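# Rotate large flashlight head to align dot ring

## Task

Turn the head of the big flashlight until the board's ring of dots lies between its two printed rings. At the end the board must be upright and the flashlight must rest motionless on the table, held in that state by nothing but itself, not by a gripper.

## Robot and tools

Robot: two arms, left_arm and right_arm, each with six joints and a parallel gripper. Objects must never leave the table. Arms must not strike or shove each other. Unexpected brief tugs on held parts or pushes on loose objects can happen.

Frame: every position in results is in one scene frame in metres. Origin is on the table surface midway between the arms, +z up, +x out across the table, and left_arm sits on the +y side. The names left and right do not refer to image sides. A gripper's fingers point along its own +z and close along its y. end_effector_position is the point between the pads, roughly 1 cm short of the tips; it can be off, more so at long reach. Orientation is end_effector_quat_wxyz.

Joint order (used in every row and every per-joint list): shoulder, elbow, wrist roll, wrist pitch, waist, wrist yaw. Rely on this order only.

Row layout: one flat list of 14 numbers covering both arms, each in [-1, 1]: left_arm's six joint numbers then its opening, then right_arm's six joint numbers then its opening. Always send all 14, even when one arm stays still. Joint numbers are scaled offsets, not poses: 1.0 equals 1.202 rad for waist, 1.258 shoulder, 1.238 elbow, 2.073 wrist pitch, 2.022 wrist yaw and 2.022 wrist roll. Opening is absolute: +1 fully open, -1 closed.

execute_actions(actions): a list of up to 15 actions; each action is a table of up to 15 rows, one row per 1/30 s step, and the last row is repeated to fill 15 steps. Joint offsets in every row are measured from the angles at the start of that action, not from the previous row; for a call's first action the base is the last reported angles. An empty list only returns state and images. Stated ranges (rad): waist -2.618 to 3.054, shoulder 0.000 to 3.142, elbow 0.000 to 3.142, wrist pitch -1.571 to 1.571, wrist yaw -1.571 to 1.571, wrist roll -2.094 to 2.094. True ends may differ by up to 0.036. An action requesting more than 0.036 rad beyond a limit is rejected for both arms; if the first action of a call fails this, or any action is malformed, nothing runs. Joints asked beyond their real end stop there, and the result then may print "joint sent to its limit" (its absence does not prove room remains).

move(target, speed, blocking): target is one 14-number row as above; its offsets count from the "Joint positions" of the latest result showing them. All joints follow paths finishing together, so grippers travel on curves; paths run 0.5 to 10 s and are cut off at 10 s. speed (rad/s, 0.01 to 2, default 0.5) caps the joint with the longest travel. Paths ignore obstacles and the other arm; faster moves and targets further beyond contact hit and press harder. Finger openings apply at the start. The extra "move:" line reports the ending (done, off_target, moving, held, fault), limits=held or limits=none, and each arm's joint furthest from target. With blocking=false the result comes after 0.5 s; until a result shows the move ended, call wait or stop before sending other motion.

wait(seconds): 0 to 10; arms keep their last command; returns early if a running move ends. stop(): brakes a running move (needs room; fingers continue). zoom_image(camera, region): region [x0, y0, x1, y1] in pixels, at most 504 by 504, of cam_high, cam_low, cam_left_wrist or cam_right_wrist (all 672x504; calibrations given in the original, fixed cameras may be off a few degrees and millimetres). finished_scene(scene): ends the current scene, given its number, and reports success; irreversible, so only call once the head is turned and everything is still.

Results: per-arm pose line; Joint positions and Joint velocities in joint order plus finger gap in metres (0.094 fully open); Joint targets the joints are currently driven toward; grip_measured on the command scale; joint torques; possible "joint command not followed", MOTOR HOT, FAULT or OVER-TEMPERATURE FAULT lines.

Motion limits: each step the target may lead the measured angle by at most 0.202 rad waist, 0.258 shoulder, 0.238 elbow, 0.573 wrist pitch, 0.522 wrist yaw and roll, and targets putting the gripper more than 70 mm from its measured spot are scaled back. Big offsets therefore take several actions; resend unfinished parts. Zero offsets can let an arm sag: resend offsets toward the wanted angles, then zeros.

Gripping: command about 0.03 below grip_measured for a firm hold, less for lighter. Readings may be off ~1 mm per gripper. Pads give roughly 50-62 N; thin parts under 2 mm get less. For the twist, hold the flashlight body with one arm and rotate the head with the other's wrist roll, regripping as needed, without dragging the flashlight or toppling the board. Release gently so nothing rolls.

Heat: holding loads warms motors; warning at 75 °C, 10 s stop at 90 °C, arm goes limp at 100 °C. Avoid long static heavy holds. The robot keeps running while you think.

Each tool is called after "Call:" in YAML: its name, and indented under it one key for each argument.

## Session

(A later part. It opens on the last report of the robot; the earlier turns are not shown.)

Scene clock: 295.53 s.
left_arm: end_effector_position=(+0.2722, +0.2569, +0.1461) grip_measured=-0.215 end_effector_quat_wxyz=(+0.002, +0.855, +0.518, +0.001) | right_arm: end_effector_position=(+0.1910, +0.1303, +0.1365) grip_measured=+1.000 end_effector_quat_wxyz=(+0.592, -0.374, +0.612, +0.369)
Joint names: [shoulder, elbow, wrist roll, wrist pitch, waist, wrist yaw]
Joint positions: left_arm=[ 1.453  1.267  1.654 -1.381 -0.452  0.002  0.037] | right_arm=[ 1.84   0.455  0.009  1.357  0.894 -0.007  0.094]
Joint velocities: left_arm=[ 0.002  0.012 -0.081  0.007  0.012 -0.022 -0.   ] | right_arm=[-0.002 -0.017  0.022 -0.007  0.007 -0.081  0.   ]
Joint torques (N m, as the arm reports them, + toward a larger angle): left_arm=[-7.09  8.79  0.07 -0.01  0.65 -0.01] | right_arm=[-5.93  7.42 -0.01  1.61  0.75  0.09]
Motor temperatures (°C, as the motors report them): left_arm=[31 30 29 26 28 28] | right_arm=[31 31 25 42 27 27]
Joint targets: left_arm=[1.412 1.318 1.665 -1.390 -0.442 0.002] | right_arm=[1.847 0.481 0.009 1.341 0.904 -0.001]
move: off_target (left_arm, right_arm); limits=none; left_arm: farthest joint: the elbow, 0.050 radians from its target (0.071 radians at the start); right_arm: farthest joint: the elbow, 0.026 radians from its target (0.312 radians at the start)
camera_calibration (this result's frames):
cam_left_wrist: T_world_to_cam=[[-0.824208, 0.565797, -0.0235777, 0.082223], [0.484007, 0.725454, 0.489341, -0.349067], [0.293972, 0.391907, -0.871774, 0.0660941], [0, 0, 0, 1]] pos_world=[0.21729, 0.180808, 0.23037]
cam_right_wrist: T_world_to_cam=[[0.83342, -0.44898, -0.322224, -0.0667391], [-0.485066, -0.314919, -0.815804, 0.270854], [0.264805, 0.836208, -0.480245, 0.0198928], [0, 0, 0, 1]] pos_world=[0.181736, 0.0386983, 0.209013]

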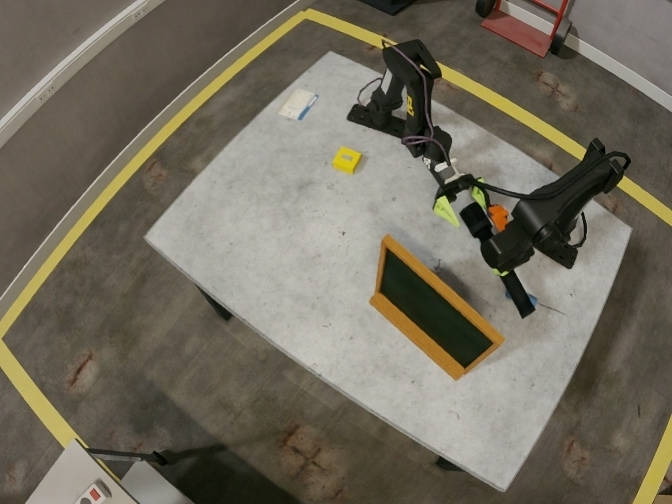

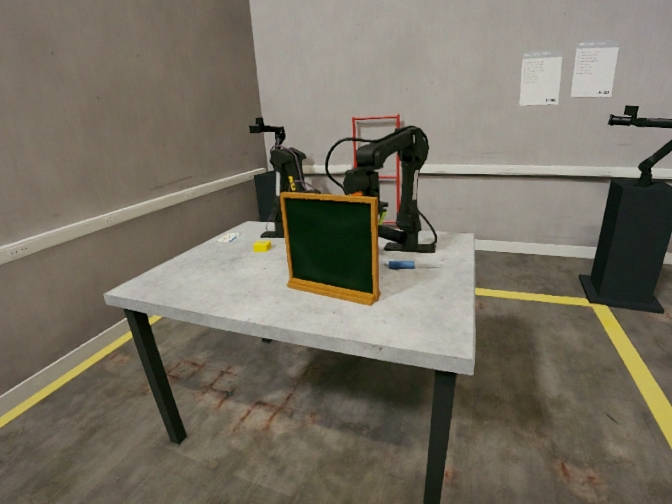

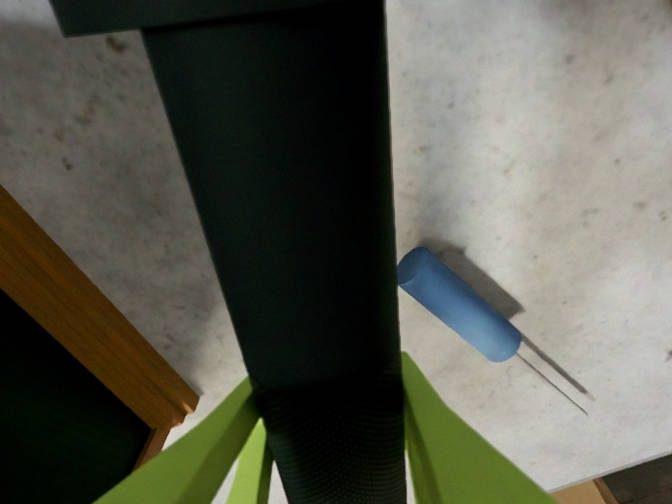

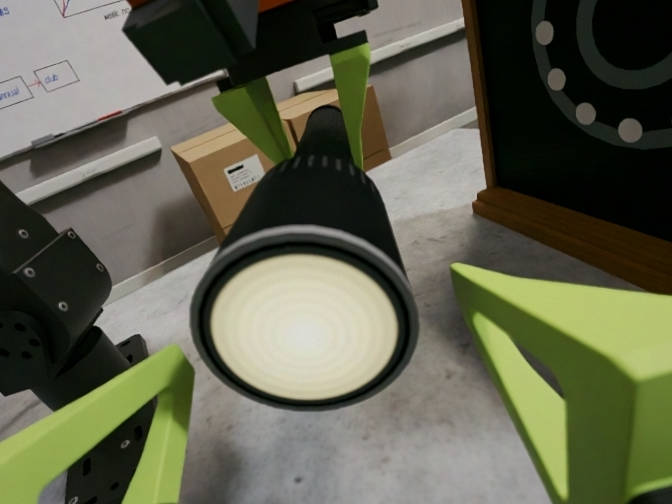

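Call:
execute_actions:
  actions:
    - [[-0.033,0.041,0.005,-0.004,0.008,0,-0.26, -0.005,0.027,0,-0.012,0,0,1],[-0.033,0.041,0.005,-0.004,0.008,0,-0.26, -0.012,0.032,0,-0.018,-0.003,0,1],[-0.033,0.041,0.005,-0.004,0.008,0,-0.26, -0.018,0.037,0,-0.024,-0.006,0,1],[-0.033,0.041,0.005,-0.004,0.008,0,-0.26, -0.024,0.042,0,-0.03,-0.009,0,1],[-0.033,0.041,0.005,-0.004,0.008,0,-0.26, -0.03,0.047,0,-0.036,-0.012,0,1],[-0.033,0.041,0.005,-0.004,0.008,0,-0.26, -0.036,0.052,0,-0.042,-0.015,0,1],[-0.033,0.041,0.005,-0.004,0.008,0,-0.26, -0.042,0.058,0,-0.049,-0.017,0,1],[-0.033,0.041,0.005,-0.004,0.008,0,-0.26, -0.048,0.065,0,-0.056,-0.019,0,1],[-0.033,0.041,0.005,-0.004,0.008,0,-0.26, -0.054,0.071,0,-0.063,-0.021,0,0.8]]

Call:
wait:
  seconds: 0.5

Scene clock: 327.67 s.
left_arm: end_effector_position=(+0.2722, +0.2569, +0.1461) grip_measured=-0.215 end_effector_quat_wxyz=(+0.002, +0.855, +0.518, +0.001) | right_arm: end_effector_position=(+0.2038, +0.1382, +0.1585) grip_measured=+0.802 end_effector_quat_wxyz=(+0.601, -0.365, +0.608, +0.368)
Joint names: [shoulder, elbow, wrist roll, wrist pitch, waist, wrist yaw]
Joint positions: left_arm=[ 1.453  1.267  1.654 -1.381 -0.452  0.002  0.037] | right_arm=[ 1.789  0.52   0.009  1.262  0.877 -0.007  0.085]
Joint velocities: left_arm=[-0.007 -0.007  0.037  0.022 -0.017  0.007  0.   ] | right_arm=[-0.007 -0.002  0.007 -0.198 -0.012 -0.022 -0.001]
Joint torques (N m, as the arm reports them, + toward a larger angle): left_arm=[-7.16  8.8   0.04  0.01  0.71  0.01] | right_arm=[-7.9   7.66  0.02  1.6  -0.7   0.01]
Motor temperatures (°C, as the motors report them): left_arm=[31 30 29 26 28 28] | right_arm=[32 32 25 41 27 27]
Joint targets: left_arm=[1.412 1.318 1.664 -1.389 -0.442 0.002] | right_arm=[1.772 0.543 0.009 1.227 0.869 -0.007]
camera_calibration (this result's frames):
cam_left_wrist: T_world_to_cam=[[-0.824208, 0.565797, -0.0235777, 0.082223], [0.484007, 0.725454, 0.489341, -0.349067], [0.293972, 0.391907, -0.871774, 0.0660941], [0, 0, 0, 1]] pos_world=[0.21729, 0.180808, 0.23037]
cam_right_wrist: T_world_to_cam=[[0.828706, -0.457354, -0.322605, -0.064603], [-0.482468, -0.291612, -0.825946, 0.295343], [0.283674, 0.840113, -0.462319, 0.0132315], [0, 0, 0, 1]] pos_world=[0.192277, 0.0454631, 0.229213]

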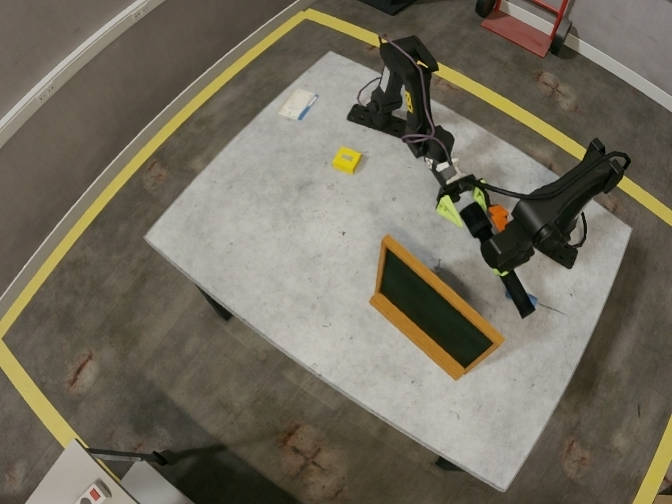

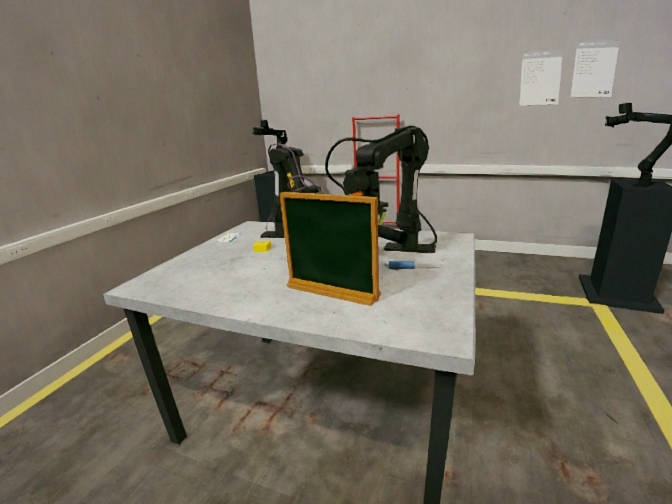

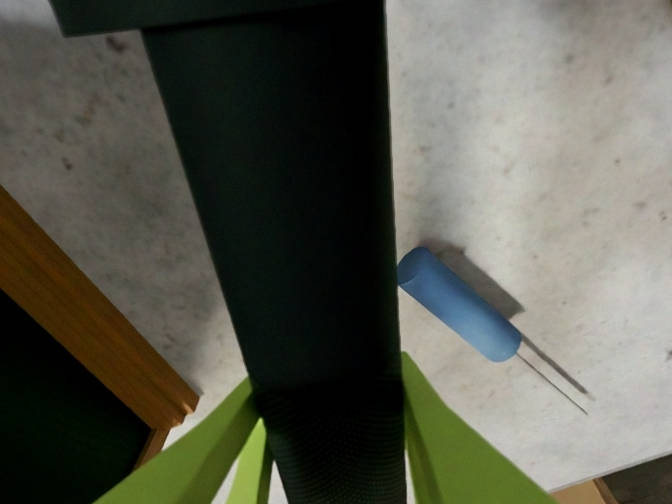

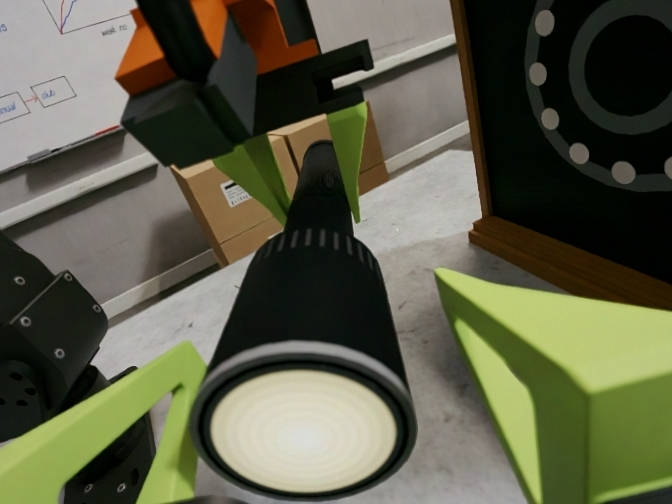

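Scene clock: 328.17 s.
left_arm: end_effector_position=(+0.2722, +0.2569, +0.1461) grip_measured=-0.215 end_effector_quat_wxyz=(+0.002, +0.855, +0.518, +0.001) | right_arm: end_effector_position=(+0.2037, +0.1382, +0.1536) grip_measured=+0.802 end_effector_quat_wxyz=(+0.595, -0.369, +0.614, +0.364)
Joint names: [shoulder, elbow, wrist roll, wrist pitch, waist, wrist yaw]
Joint positions: left_arm=[ 1.453  1.267  1.654 -1.381 -0.452  0.002  0.037] | right_arm=[ 1.789  0.52   0.009  1.242  0.877 -0.007  0.085]
Joint velocities: left_arm=[-0.002  0.007 -0.037  0.007  0.002 -0.022 -0.   ] | right_arm=[-0.007  0.012  0.007 -0.066  0.027 -0.037 -0.   ]
Joint torques (N m, as the arm reports them, + toward a larger angle): left_arm=[-7.19  8.71  0.08 -0.03  0.68 -0.03] | right_arm=[-7.93  7.8   0.04  1.63 -0.6   0.04]
Motor temperatures (°C, as the motors report them): left_arm=[31 30 29 26 28 28] | right_arm=[32 32 25 41 27 27]
Joint targets: left_arm=[1.412 1.318 1.664 -1.389 -0.442 0.002] | right_arm=[1.772 0.543 0.009 1.227 0.869 -0.007]
wait: 0.50 s; at rest by 0.47 s
camera_calibration (this result's frames):
cam_left_wrist: T_world_to_cam=[[-0.824208, 0.565797, -0.0235777, 0.082223], [0.484007, 0.725454, 0.489341, -0.349067], [0.293972, 0.391907, -0.871774, 0.0660941], [0, 0, 0, 1]] pos_world=[0.21729, 0.180808, 0.23037]
cam_right_wrist: T_world_to_cam=[[0.825763, -0.462894, -0.322248, -0.0648545], [-0.489962, -0.305722, -0.816377, 0.293313], [0.279378, 0.832024, -0.479254, 0.0156651], [0, 0, 0, 1]] pos_world=[0.19289, 0.0466177, 0.226062]

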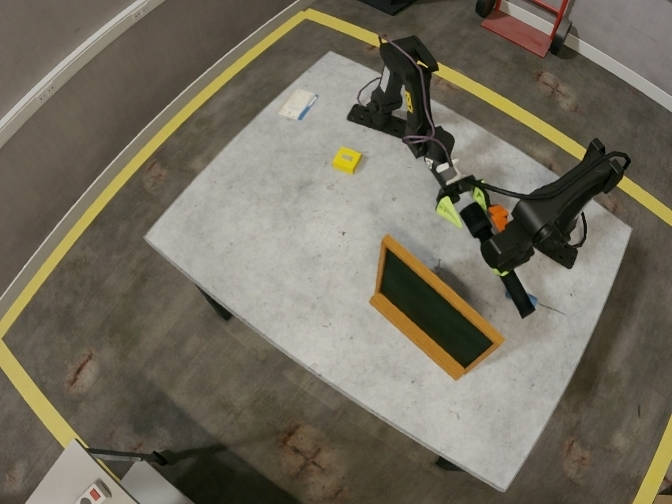

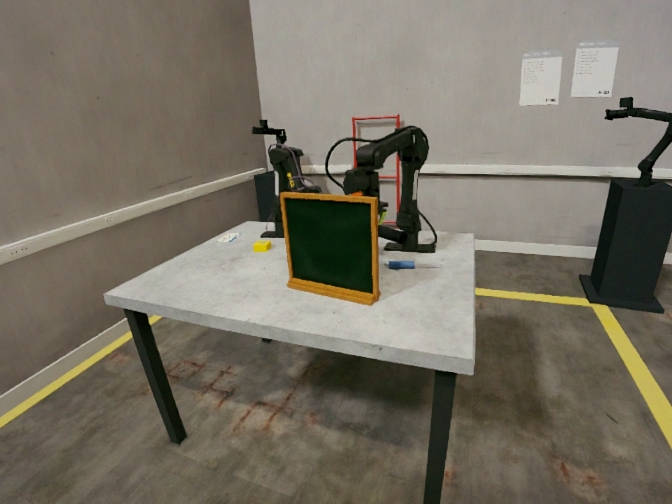

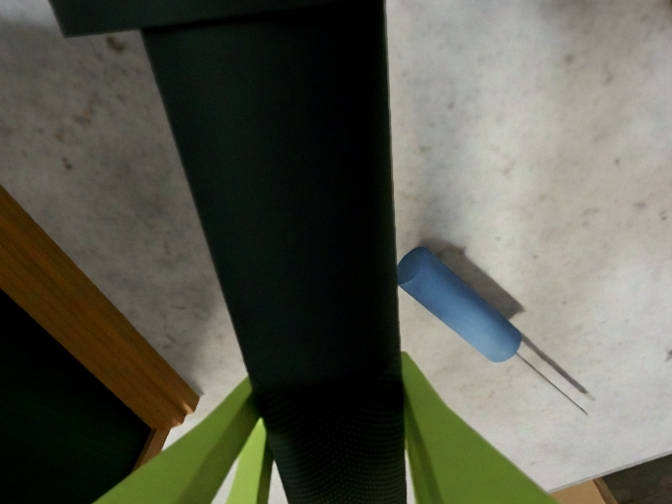

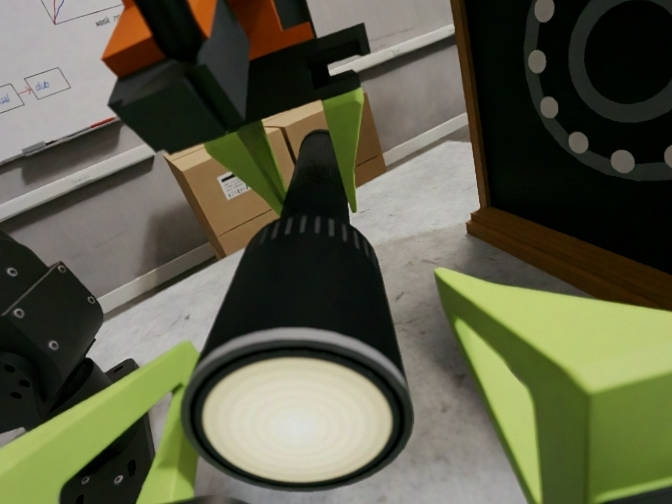

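Call:
execute_actions:
  actions:
    - [[-0.033,0.041,0.005,-0.004,0.008,0,-0.26, 0,0.019,0,-0.004,0.004,0,0.7],[-0.033,0.041,0.005,-0.004,0.008,0,-0.26, 0.007,0.019,0,-0.004,0.008,0,0.65],[-0.033,0.041,0.005,-0.004,0.008,0,-0.26, 0.013,0.019,0,-0.004,0.011,0,0.55]]
    - [[-0.033,0.041,0.005,-0.004,0.008,0,-0.26, 0,0.019,0,0,0,0,0.45],[-0.033,0.041,0.005,-0.004,0.008,0,-0.26, 0,0.019,0,0,0,0,0.42],[-0.033,0.041,0.005,-0.004,0.008,0,-0.26, 0,0.019,0,0,0,0,0.39],[-0.033,0.041,0.005,-0.004,0.008,0,-0.26, 0,0.019,0,0,0,0,0.36],[-0.033,0.041,0.005,-0.004,0.008,0,-0.26, 0,0.019,0,0,0,0,0.33],[-0.033,0.041,0.005,-0.004,0.008,0,-0.26, 0,0.019,0,0,0,0,0.30],[-0.033,0.041,0.005,-0.004,0.008,0,-0.26, 0,0.019,0,0,0,0,0.27],[-0.033,0.041,0.005,-0.004,0.008,0,-0.26, 0,0.019,0,0,0,0,0.24],[-0.033,0.041,0.005,-0.004,0.008,0,-0.26, 0,0.019,0,0,0,0,0.21],[-0.033,0.041,0.005,-0.004,0.008,0,-0.26, 0,0.019,0,0,0,0,0.18]]

Scene clock: 346.17 s.
left_arm: end_effector_position=(+0.2724, +0.2567, +0.1461) grip_measured=-0.215 end_effector_quat_wxyz=(+0.003, +0.855, +0.518, +0.001) | right_arm: end_effector_position=(+0.2019, +0.1395, +0.1492) grip_measured=+0.205 end_effector_quat_wxyz=(+0.591, -0.372, +0.616, +0.364)
Joint names: [shoulder, elbow, wrist roll, wrist pitch, waist, wrist yaw]
Joint positions: left_arm=[ 1.453  1.267  1.654 -1.379 -0.452  0.002  0.037] | right_arm=[ 1.799  0.52   0.009  1.242  0.881 -0.008  0.057]
Joint velocities: left_arm=[ 0.002  0.002 -0.11  -0.022  0.007 -0.066 -0.001] | right_arm=[-0.007  0.002 -0.022 -0.007 -0.012 -0.051  0.001]
Joint torques (N m, as the arm reports them, + toward a larger angle): left_arm=[-7.13  8.76  0.06 -0.01  0.76 -0.03] | right_arm=[-6.66  7.77  0.03  1.77  0.02  0.05]
Motor temperatures (°C, as the motors report them): left_arm=[31 30 29 26 28 28] | right_arm=[33 33 25 41 27 27]
Joint targets: left_arm=[1.412 1.318 1.664 -1.389 -0.442 0.002] | right_arm=[1.799 0.544 0.009 1.242 0.881 -0.007]
camera_calibration (this result's frames):
cam_left_wrist: T_world_to_cam=[[-0.824185, 0.565779, -0.024775, 0.0826886], [0.483565, 0.725843, 0.489201, -0.349015], [0.294763, 0.391212, -0.871819, 0.0660635], [0, 0, 0, 1]] pos_world=[0.217449, 0.180702, 0.230382]
cam_right_wrist: T_world_to_cam=[[0.826843, -0.461093, -0.322063, -0.0646998], [-0.492135, -0.315923, -0.811169, 0.290309], [0.272277, 0.829208, -0.488139, 0.0161226], [0, 0, 0, 1]] pos_world=[0.191978, 0.048514, 0.222523]

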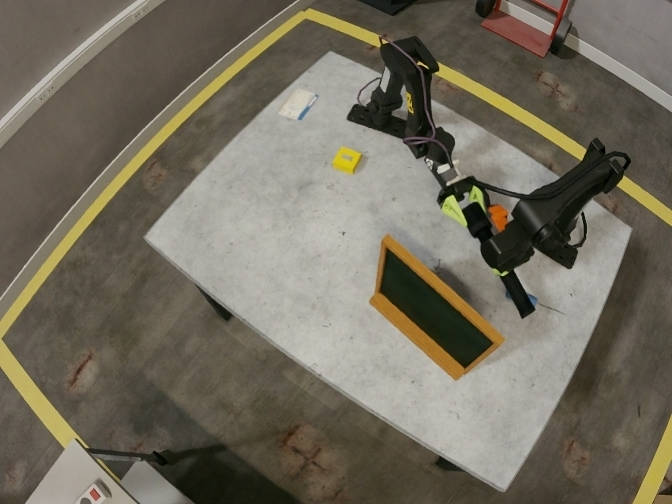

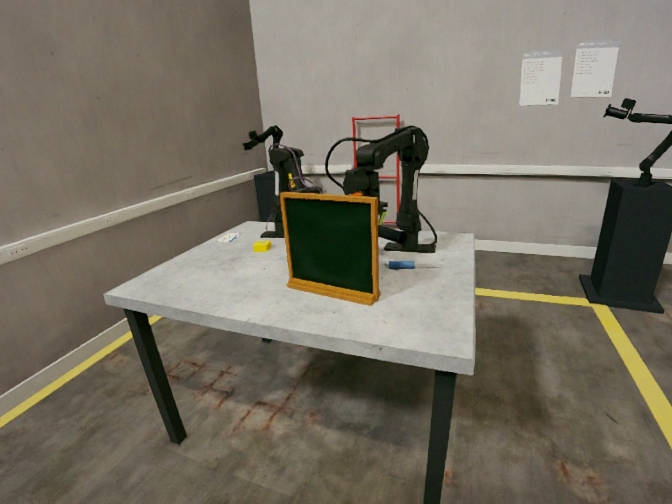

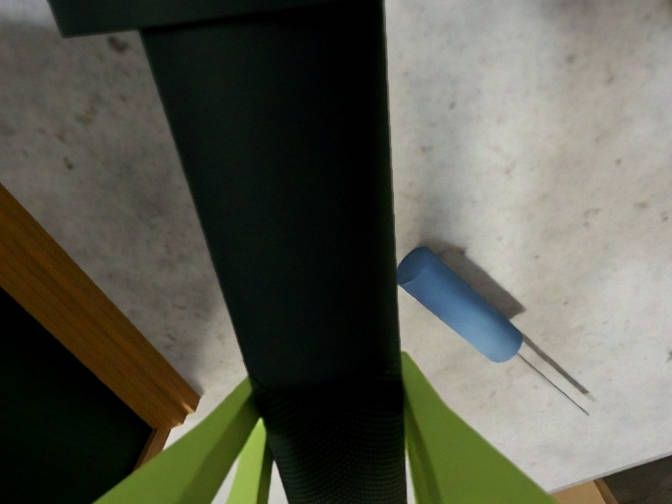

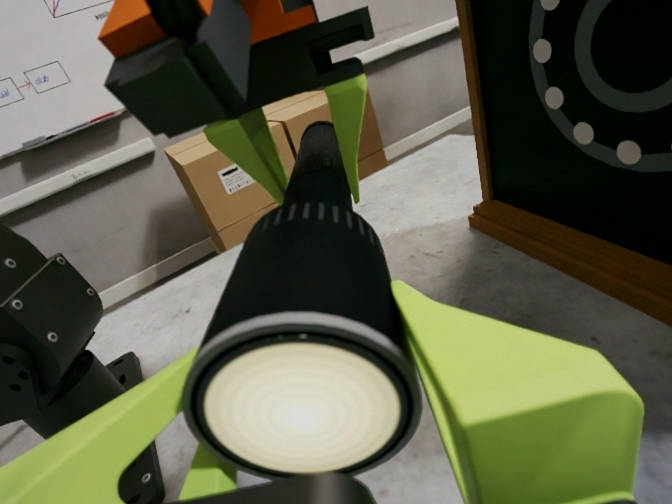

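Call:
move:
  target: [-0.033,0.041,0.005,-0.004,0.008,0,-0.26, 0,0.019,-0.27,0,0,0,0.16]
  speed: 0.6

Scene clock: 354.10 s.
left_arm: end_effector_position=(+0.2799, +0.2529, +0.1472) grip_measured=-0.214 end_effector_quat_wxyz=(+0.022, +0.859, +0.511, +0.013) | right_arm: end_effector_position=(+0.2073, +0.1366, +0.1493) grip_measured=+0.205 end_effector_quat_wxyz=(+0.660, -0.490, +0.527, +0.216)
Joint names: [shoulder, elbow, wrist roll, wrist pitch, waist, wrist yaw]
Joint positions: left_arm=[ 1.443  1.262  1.669 -1.339 -0.452  0.006  0.037] | right_arm=[ 1.799  0.52  -0.432  1.242  0.879  0.019  0.057]
Joint velocities: left_arm=[-0.002 -0.002 -0.037  0.037  0.002 -0.051 -0.   ] | right_arm=[-0.012 -0.012 -0.051  0.007 -0.027 -0.022  0.   ]
Joint torques (N m, as the arm reports them, + toward a larger angle): left_arm=[-6.44  9.26 -0.07 -0.37  0.73 -0.04] | right_arm=[-6.8   7.73 -0.87  1.77  0.21 -0.29]
Motor temperatures (°C, as the motors report them): left_arm=[31 30 29 26 28 28] | right_arm=[33 33 25 42 27 27]
Joint targets: left_arm=[1.411 1.318 1.663 -1.388 -0.442 0.002] | right_arm=[1.799 0.544 -0.538 1.242 0.881 -0.008]
move: off_target (left_arm, right_arm); limits=none; left_arm: farthest joint: the elbow, 0.056 radians from its target (0.050 radians at the start); right_arm: farthest joint: the wrist roll, 0.105 radians from its target (0.545 radians at the start)
camera_calibration (this result's frames):
cam_left_wrist: T_world_to_cam=[[-0.813531, 0.577406, -0.0690616, 0.0915926], [0.475062, 0.728388, 0.493729, -0.349331], [0.335385, 0.368855, -0.866869, 0.0598965], [0, 0, 0, 1]] pos_world=[0.220379, 0.179469, 0.230722]
cam_right_wrist: T_world_to_cam=[[0.861861, -0.494394, 0.113009, -0.138065], [-0.167278, -0.487493, -0.856953, 0.255058], [0.478763, 0.71967, -0.502852, -0.00856747], [0, 0, 0, 1]] pos_world=[0.16576, 0.0622464, 0.229868]

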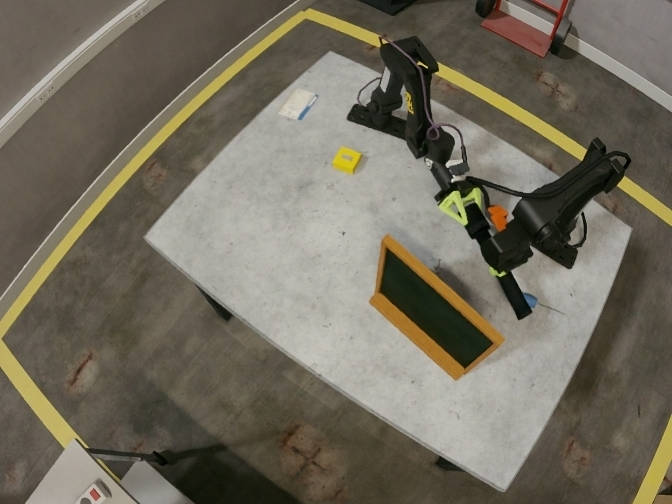

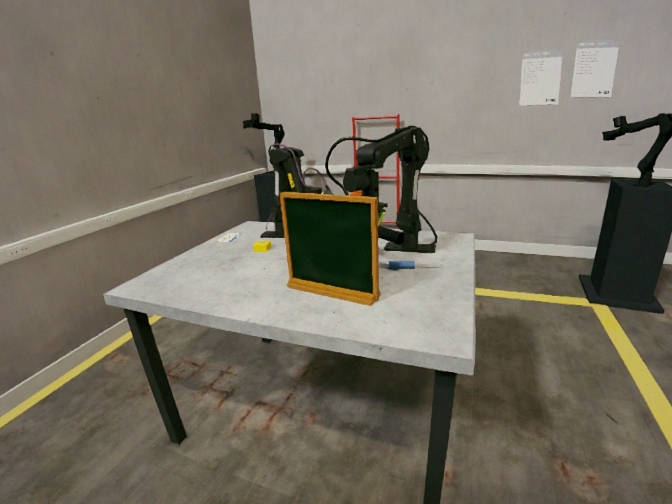

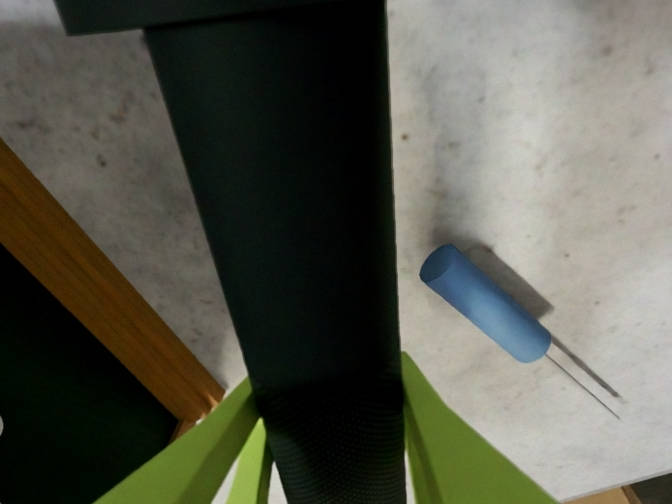

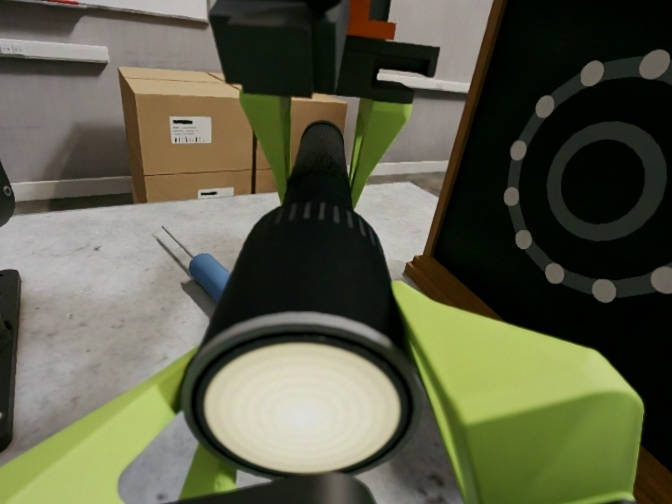

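Call:
move:
  target: [-0.025,0.045,-0.005,-0.02,0.008,-0.002,-0.26, 0,0.019,0.585,0,0.002,-0.013,0.16]
  speed: 0.7

Scene clock: 362.77 s.
left_arm: end_effector_position=(+0.2755, +0.2549, +0.1448) grip_measured=-0.214 end_effector_quat_wxyz=(+0.009, +0.857, +0.515, +0.003) | right_arm: end_effector_position=(+0.2022, +0.1393, +0.1491) grip_measured=+0.205 end_effector_quat_wxyz=(+0.421, -0.129, +0.709, +0.551)
Joint names: [shoulder, elbow, wrist roll, wrist pitch, waist, wrist yaw]
Joint positions: left_arm=[ 1.454  1.263  1.661 -1.361 -0.452  0.005  0.037] | right_arm=[ 1.799  0.52   0.738  1.242  0.879 -0.014  0.057]
Joint velocities: left_arm=[-0.002  0.017 -0.051 -0.022 -0.002  0.022  0.001] | right_arm=[ 0.002  0.002 -0.022 -0.037 -0.007 -0.007 -0.001]
Joint torques (N m, as the arm reports them, + toward a larger angle): left_arm=[-7.17  9.13 -0.01 -0.13  0.72 -0.06] | right_arm=[-6.57  7.7   0.14  1.8   0.31  0.1 ]
Motor temperatures (°C, as the motors report them): left_arm=[31 30 29 26 28 28] | right_arm=[33 33 26 42 27 27]
Joint targets: left_arm=[1.412 1.317 1.659 -1.381 -0.442 0.002] | right_arm=[1.799 0.544 0.751 1.242 0.881 -0.008]
move: off_target (left_arm, right_arm); limits=none; left_arm: farthest joint: the elbow, 0.055 radians from its target (0.056 radians at the start); right_arm: farthest joint: the elbow, 0.023 radians from its target (0.023 radians at the start)
camera_calibration (this result's frames):
cam_left_wrist: T_world_to_cam=[[-0.819482, 0.571842, -0.0380195, 0.0852514], [0.483758, 0.725771, 0.489117, -0.348572], [0.307291, 0.38243, -0.871389, 0.0634787], [0, 0, 0, 1]] pos_world=[0.21898, 0.179957, 0.229048]
cam_right_wrist: T_world_to_cam=[[0.412631, -0.269396, -0.87015, 0.0737863], [-0.910261, -0.0862388, -0.404953, 0.282258], [0.0340522, 0.95916, -0.280806, 0.0152569], [0, 0, 0, 1]] pos_world=[0.225962, 0.0295856, 0.182791]

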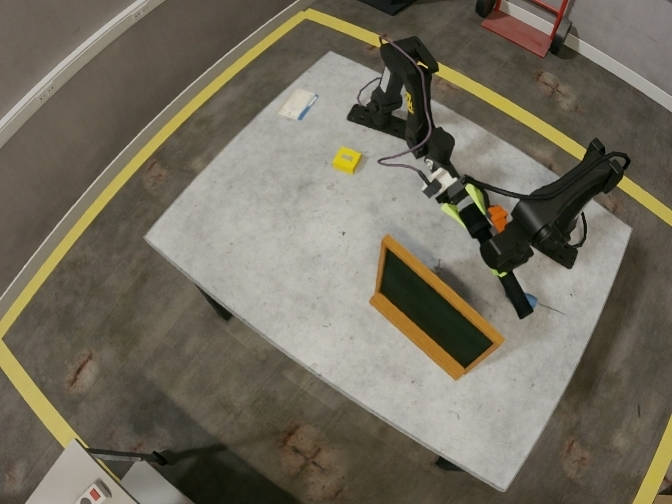

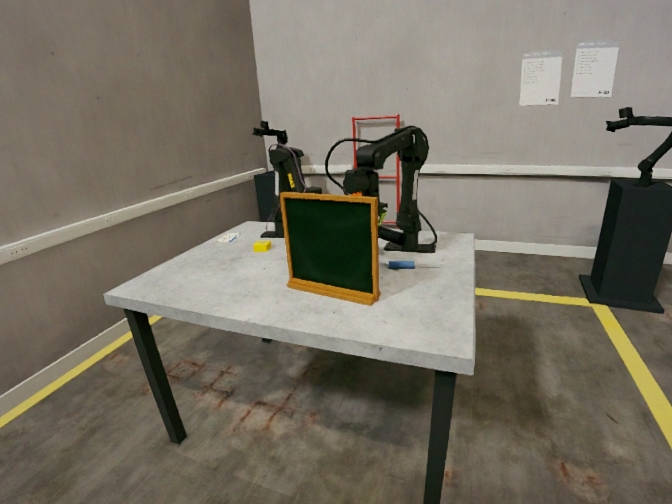

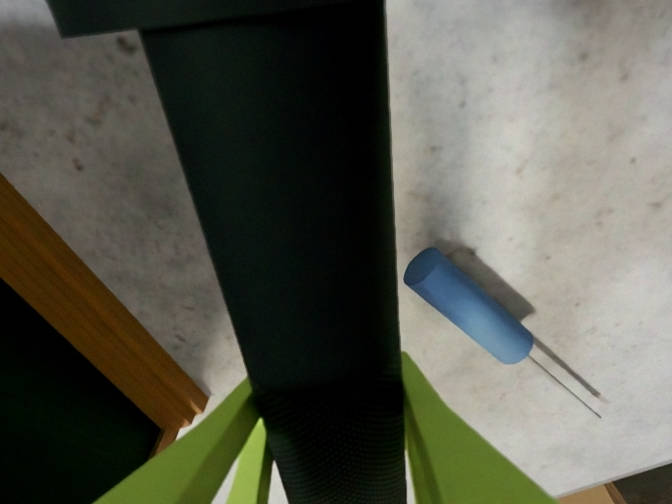

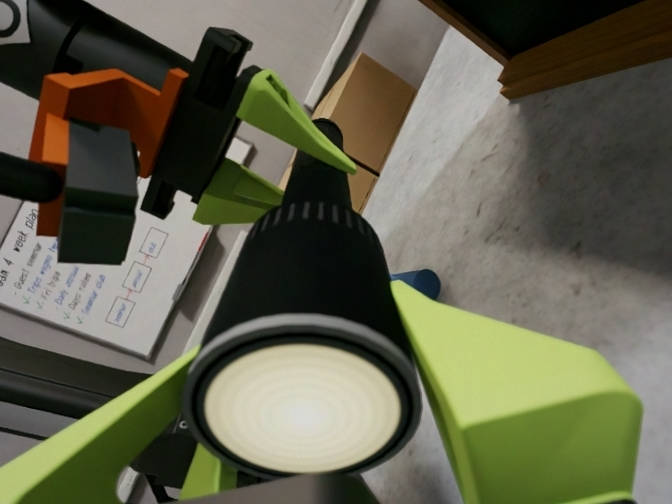

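Call:
execute_actions:
  actions:
    - [[-0.033,0.044,0,-0.009,0.008,0,-0.26, 0,0.019,0,0,0,0,0.7]]

Call:
move:
  target: [-0.033,0.044,0,-0.009,0.008,0,-0.26, 0,0.019,-0.56,0,0,0,0.7]
  speed: 1.2

Scene clock: 367.63 s.
left_arm: end_effector_position=(+0.2754, +0.2552, +0.1448) grip_measured=-0.214 end_effector_quat_wxyz=(+0.008, +0.857, +0.515, +0.004) | right_arm: end_effector_position=(+0.2022, +0.1393, +0.1491) grip_measured=+0.698 end_effector_quat_wxyz=(+0.421, -0.128, +0.709, +0.551)
Joint names: [shoulder, elbow, wrist roll, wrist pitch, waist, wrist yaw]
Joint positions: left_arm=[ 1.454  1.263  1.661 -1.362 -0.452  0.004  0.037] | right_arm=[ 1.799  0.52   0.739  1.242  0.879 -0.014  0.08 ]
Joint velocities: left_arm=[-0.002 -0.002  0.022 -0.007 -0.007 -0.022  0.001] | right_arm=[-0.012  0.017 -0.007  0.022 -0.002  0.007 -0.001]
Joint torques (N m, as the arm reports them, + toward a larger angle): left_arm=[-7.14  9.09  0.   -0.07  0.68  0.  ] | right_arm=[-6.7   7.77  0.    1.76 -0.01  0.02]
Motor temperatures (°C, as the motors report them): left_arm=[31 30 29 26 28 28] | right_arm=[33 33 26 43 27 27]
Joint targets: left_arm=[1.412 1.317 1.661 -1.380 -0.442 0.005] | right_arm=[1.799 0.544 0.738 1.242 0.879 -0.014]
camera_calibration (this result's frames):
cam_left_wrist: T_world_to_cam=[[-0.819502, 0.571883, -0.0369562, 0.0848504], [0.483791, 0.724951, 0.490298, -0.348743], [0.307185, 0.383921, -0.870771, 0.062931], [0, 0, 0, 1]] pos_world=[0.218922, 0.180137, 0.228922]
cam_right_wrist: T_world_to_cam=[[0.412033, -0.269106, -0.870523, 0.0739225], [-0.910539, -0.0860724, -0.404365, 0.282203], [0.0338889, 0.959257, -0.280496, 0.0152302], [0, 0, 0, 1]] pos_world=[0.225982, 0.0295732, 0.182736]

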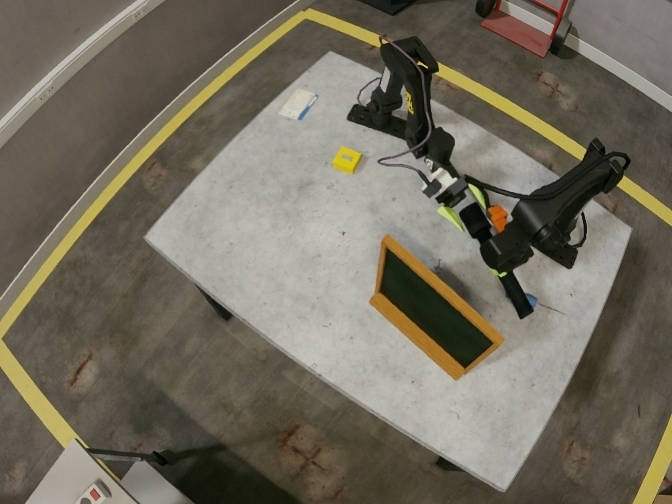

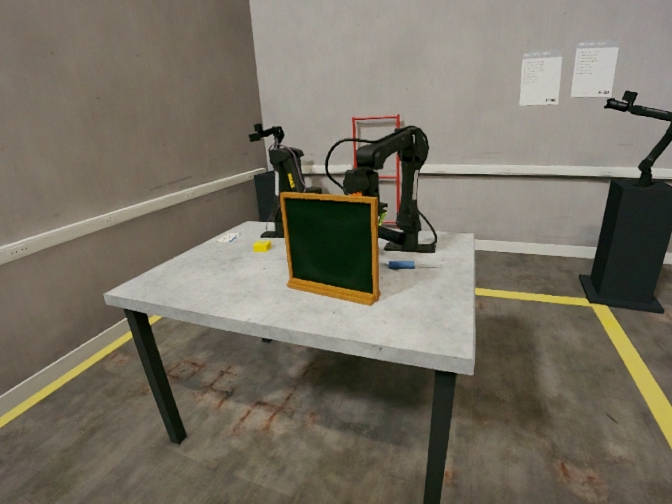

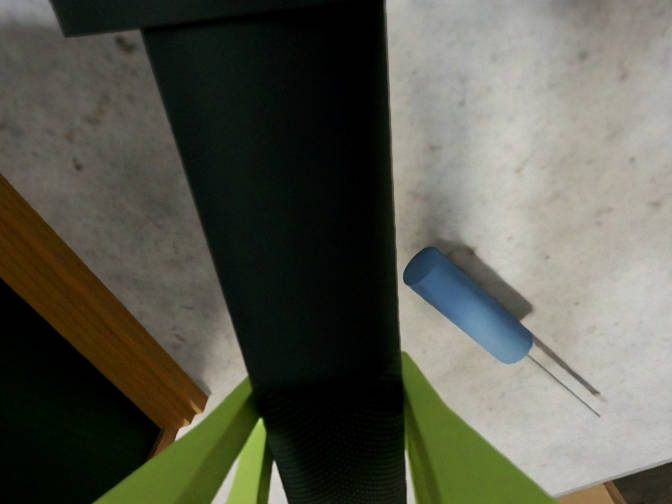

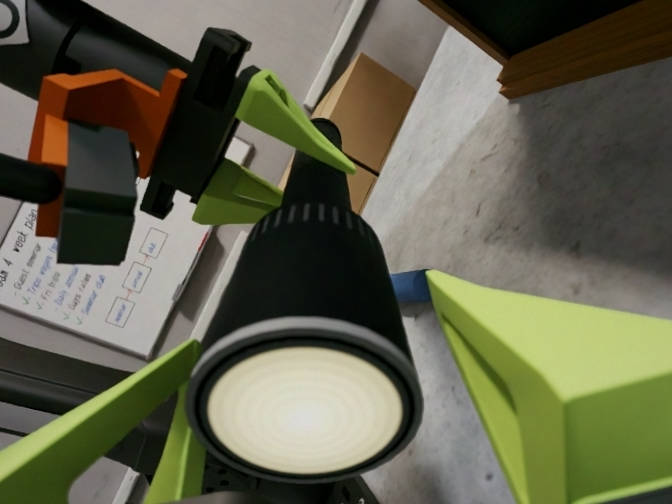

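Scene clock: 369.57 s.
left_arm: end_effector_position=(+0.2757, +0.2551, +0.1454) grip_measured=-0.214 end_effector_quat_wxyz=(+0.009, +0.857, +0.515, +0.004) | right_arm: end_effector_position=(+0.2022, +0.1393, +0.1491) grip_measured=+0.698 end_effector_quat_wxyz=(+0.651, -0.487, +0.530, +0.241)
Joint names: [shoulder, elbow, wrist roll, wrist pitch, waist, wrist yaw]
Joint positions: left_arm=[ 1.454  1.266  1.661 -1.363 -0.452  0.004  0.037] | right_arm=[ 1.799  0.52  -0.388  1.242  0.879 -0.014  0.08 ]
Joint velocities: left_arm=[ 0.007 -0.007  0.081  0.007 -0.007  0.037 -0.   ] | right_arm=[-0.002  0.007 -0.066 -0.037 -0.022 -0.022 -0.001]
Joint torques (N m, as the arm reports them, + toward a larger angle): left_arm=[-7.22  8.96 -0.02 -0.08  0.72 -0.01] | right_arm=[-6.65  7.63 -0.02  1.78  0.03  0.02]
Motor temperatures (°C, as the motors report them): left_arm=[31 30 29 26 28 28] | right_arm=[33 33 26 43 27 27]
Joint targets: left_arm=[1.412 1.317 1.661 -1.381 -0.442 0.004] | right_arm=[1.799 0.544 -0.394 1.242 0.879 -0.014]
move: off_target (left_arm, right_arm); limits=none; left_arm: farthest joint: the elbow, 0.052 radians from its target (0.055 radians at the start); right_arm: farthest joint: the elbow, 0.023 radians from its target (0.023 radians at the start)
camera_calibration (this result's frames):
cam_left_wrist: T_world_to_cam=[[-0.819463, 0.571867, -0.0380747, 0.0853757], [0.483274, 0.725169, 0.490485, -0.349033], [0.308103, 0.383534, -0.870617, 0.0632236], [0, 0, 0, 1]] pos_world=[0.219161, 0.180036, 0.22949]
cam_right_wrist: T_world_to_cam=[[0.880334, -0.469429, 0.0681839, -0.132833], [-0.186894, -0.475359, -0.859712, 0.258049], [0.435986, 0.74409, -0.506208, -0.00242216], [0, 0, 0, 1]] pos_world=[0.166221, 0.0621127, 0.229679]

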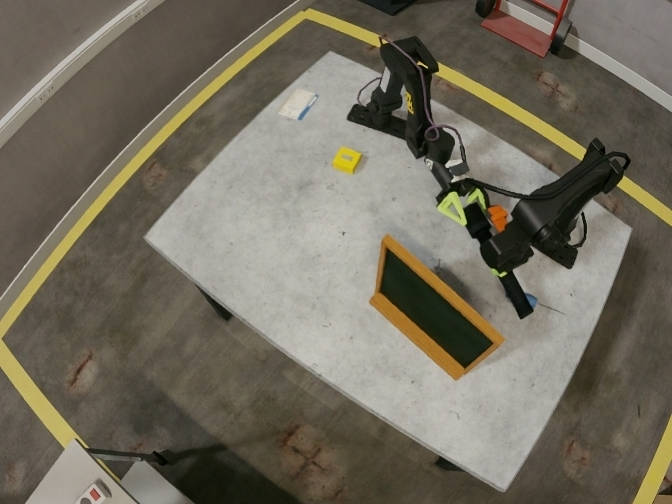

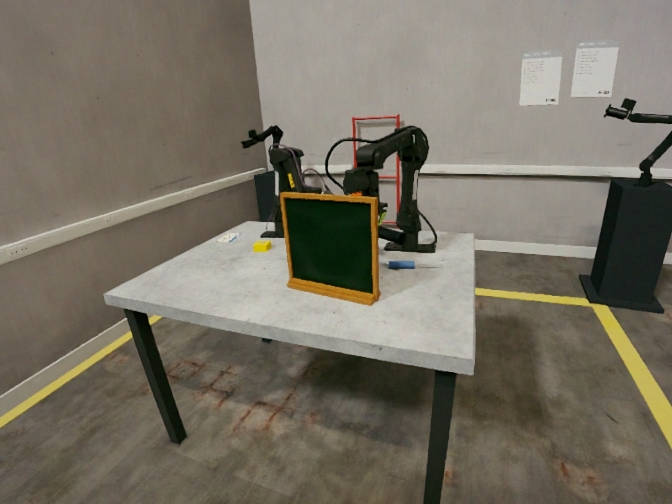

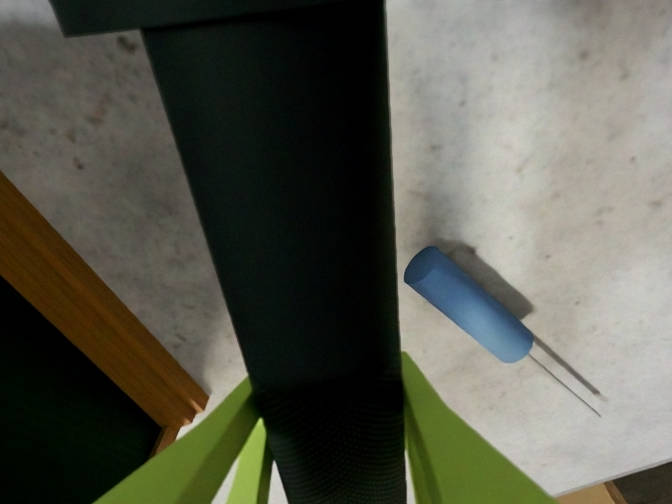

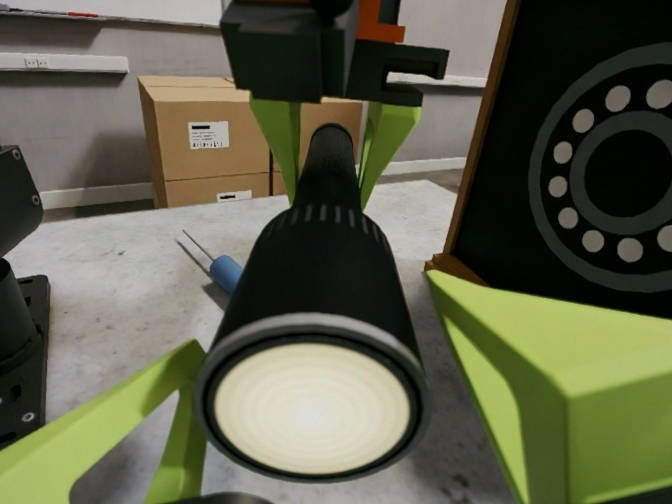

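Call:
zoom_image:
  camera: "cam_right_wrist"
  region: [500, 30, 672, 310]

Region (500, 30, 672, 310) of cam_right_wrist's 672x504 image, scaled by 1.800, with more detail than that image has; it fills the left 310 columns of this view, and the rest is white.

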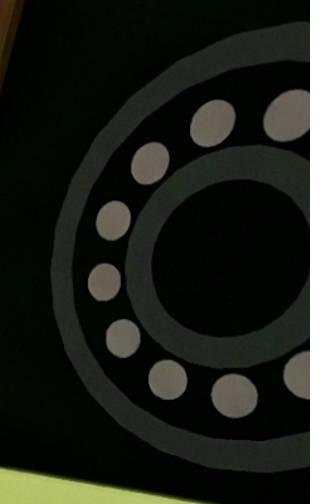

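Call:
execute_actions:
  actions:
    - [[-0.033,0.042,0,-0.009,0.008,0,-0.26, 0,0.019,0,0,0,0,0.5],[-0.033,0.042,0,-0.009,0.008,0,-0.26, 0,0.019,0,0,0,0,0.45],[-0.033,0.042,0,-0.009,0.008,0,-0.26, 0,0.019,0,0,0,0,0.4],[-0.033,0.042,0,-0.009,0.008,0,-0.26, 0,0.019,0,0,0,0,0.36],[-0.033,0.042,0,-0.009,0.008,0,-0.26, 0,0.019,0,0,0,0,0.32],[-0.033,0.042,0,-0.009,0.008,0,-0.26, 0,0.019,0,0,0,0,0.29],[-0.033,0.042,0,-0.009,0.008,0,-0.26, 0,0.019,0,0,0,0,0.26],[-0.033,0.042,0,-0.009,0.008,0,-0.26, 0,0.019,0,0,0,0,0.23],[-0.033,0.042,0,-0.009,0.008,0,-0.26, 0,0.019,0,0,0,0,0.20],[-0.033,0.042,0,-0.009,0.008,0,-0.26, 0,0.019,0,0,0,0,0.16]]
    - [[-0.033,0.042,0,-0.009,0.008,0,-0.26, 0,0.019,-0.01,0,0,0,0.16],[-0.033,0.042,0,-0.009,0.008,0,-0.26, 0,0.019,-0.02,0,0,0,0.16],[-0.033,0.042,0,-0.009,0.008,0,-0.26, 0,0.019,-0.03,0,0,0,0.16],[-0.033,0.042,0,-0.009,0.008,0,-0.26, 0,0.019,-0.04,0,0,0,0.16],[-0.033,0.042,0,-0.009,0.008,0,-0.26, 0,0.019,-0.05,0,0,0,0.16],[-0.033,0.042,0,-0.009,0.008,0,-0.26, 0,0.019,-0.06,0,0,0,0.16]]
    - [[-0.033,0.042,0,-0.009,0.008,0,-0.26, 0,0.019,0,0,0,0,1]]

Call:
zoom_image:
  camera: "cam_right_wrist"
  region: [480, 40, 672, 340]

Scene clock: 389.37 s.
left_arm: end_effector_position=(+0.2740, +0.2562, +0.1454) grip_measured=-0.214 end_effector_quat_wxyz=(+0.005, +0.858, +0.514, +0.003) | right_arm: end_effector_position=(+0.2027, +0.1391, +0.1491) grip_measured=+1.000 end_effector_quat_wxyz=(+0.662, -0.512, +0.507, +0.208)
Joint names: [shoulder, elbow, wrist roll, wrist pitch, waist, wrist yaw]
Joint positions: left_arm=[ 1.454  1.266  1.662 -1.371 -0.452  0.001  0.037] | right_arm=[ 1.799  0.52  -0.486  1.242  0.879 -0.011  0.094]
Joint velocities: left_arm=[-0.002 -0.007  0.007  0.007  0.012  0.037 -0.   ] | right_arm=[-0.012  0.002 -0.022  0.007 -0.002 -0.066  0.   ]
Joint torques (N m, as the arm reports them, + toward a larger angle): left_arm=[-7.17  8.86 -0.01 -0.11  0.68 -0.01] | right_arm=[-6.67  7.79  0.01  1.76  0.13  0.03]
Motor temperatures (°C, as the motors report them): left_arm=[31 31 29 26 28 28] | right_arm=[33 33 25 43 27 27]
Joint targets: left_arm=[1.413 1.318 1.662 -1.389 -0.442 0.003] | right_arm=[1.799 0.544 -0.486 1.242 0.879 -0.011]
camera_calibration (this result's frames):
cam_left_wrist: T_world_to_cam=[[-0.819484, 0.572328, -0.0297671, 0.0820232], [0.486709, 0.722435, 0.491124, -0.349376], [0.302589, 0.38798, -0.870581, 0.0636399], [0, 0, 0, 1]] pos_world=[0.218005, 0.180766, 0.229432]
cam_right_wrist: T_world_to_cam=[[0.870459, -0.463702, 0.165169, -0.146634], [-0.11222, -0.513649, -0.85063, 0.246859], [0.479278, 0.721904, -0.499147, -0.00918912], [0, 0, 0, 1]] pos_world=[0.159746, 0.0654378, 0.229618]

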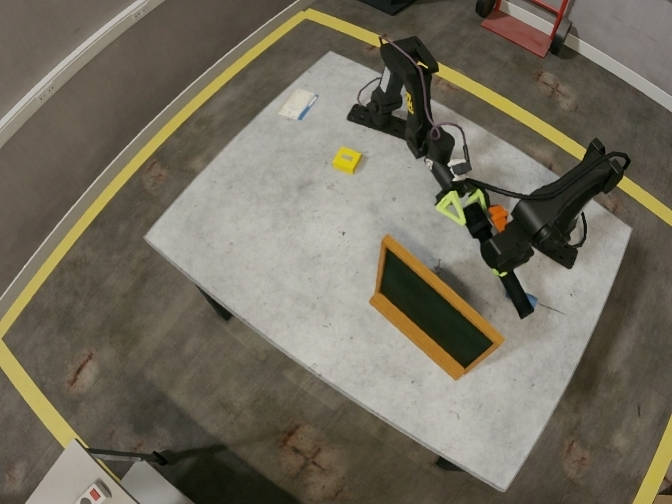

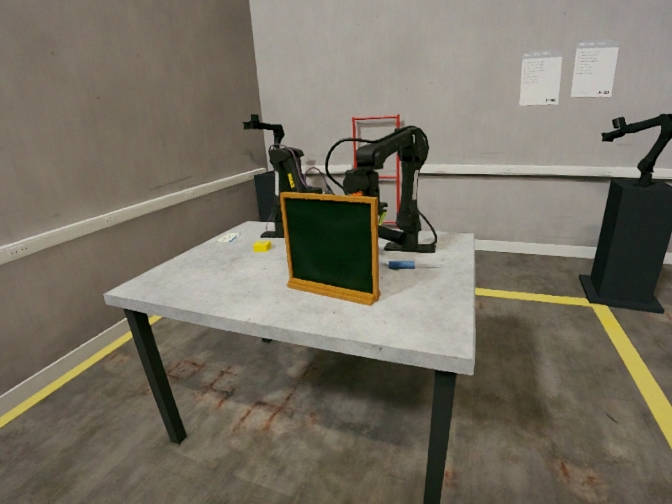

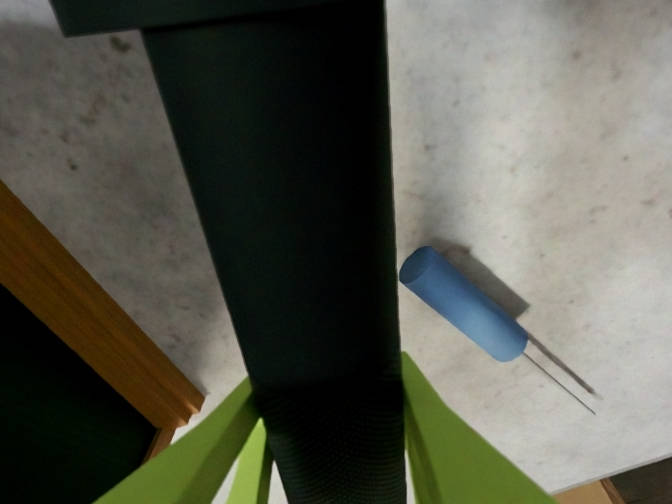

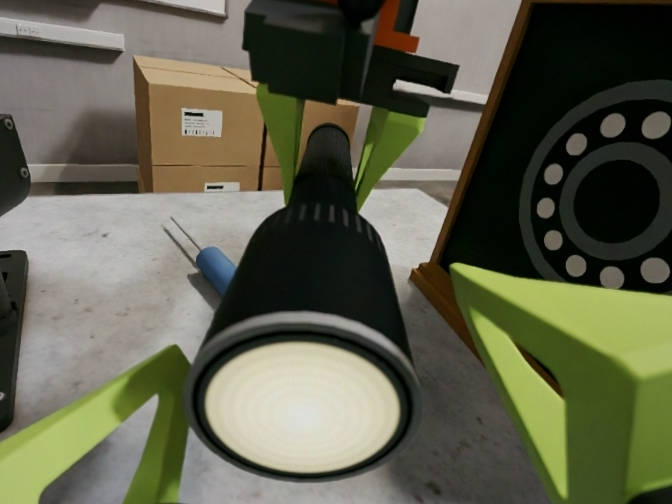

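Region (480, 40, 672, 340) of cam_right_wrist's 672x504 image, scaled by 1.680, with more detail than that image has; it fills the left 323 columns of this view, and the rest is white.

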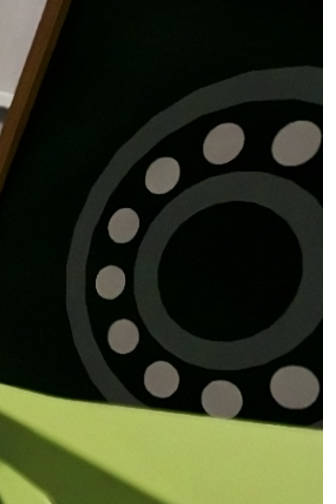

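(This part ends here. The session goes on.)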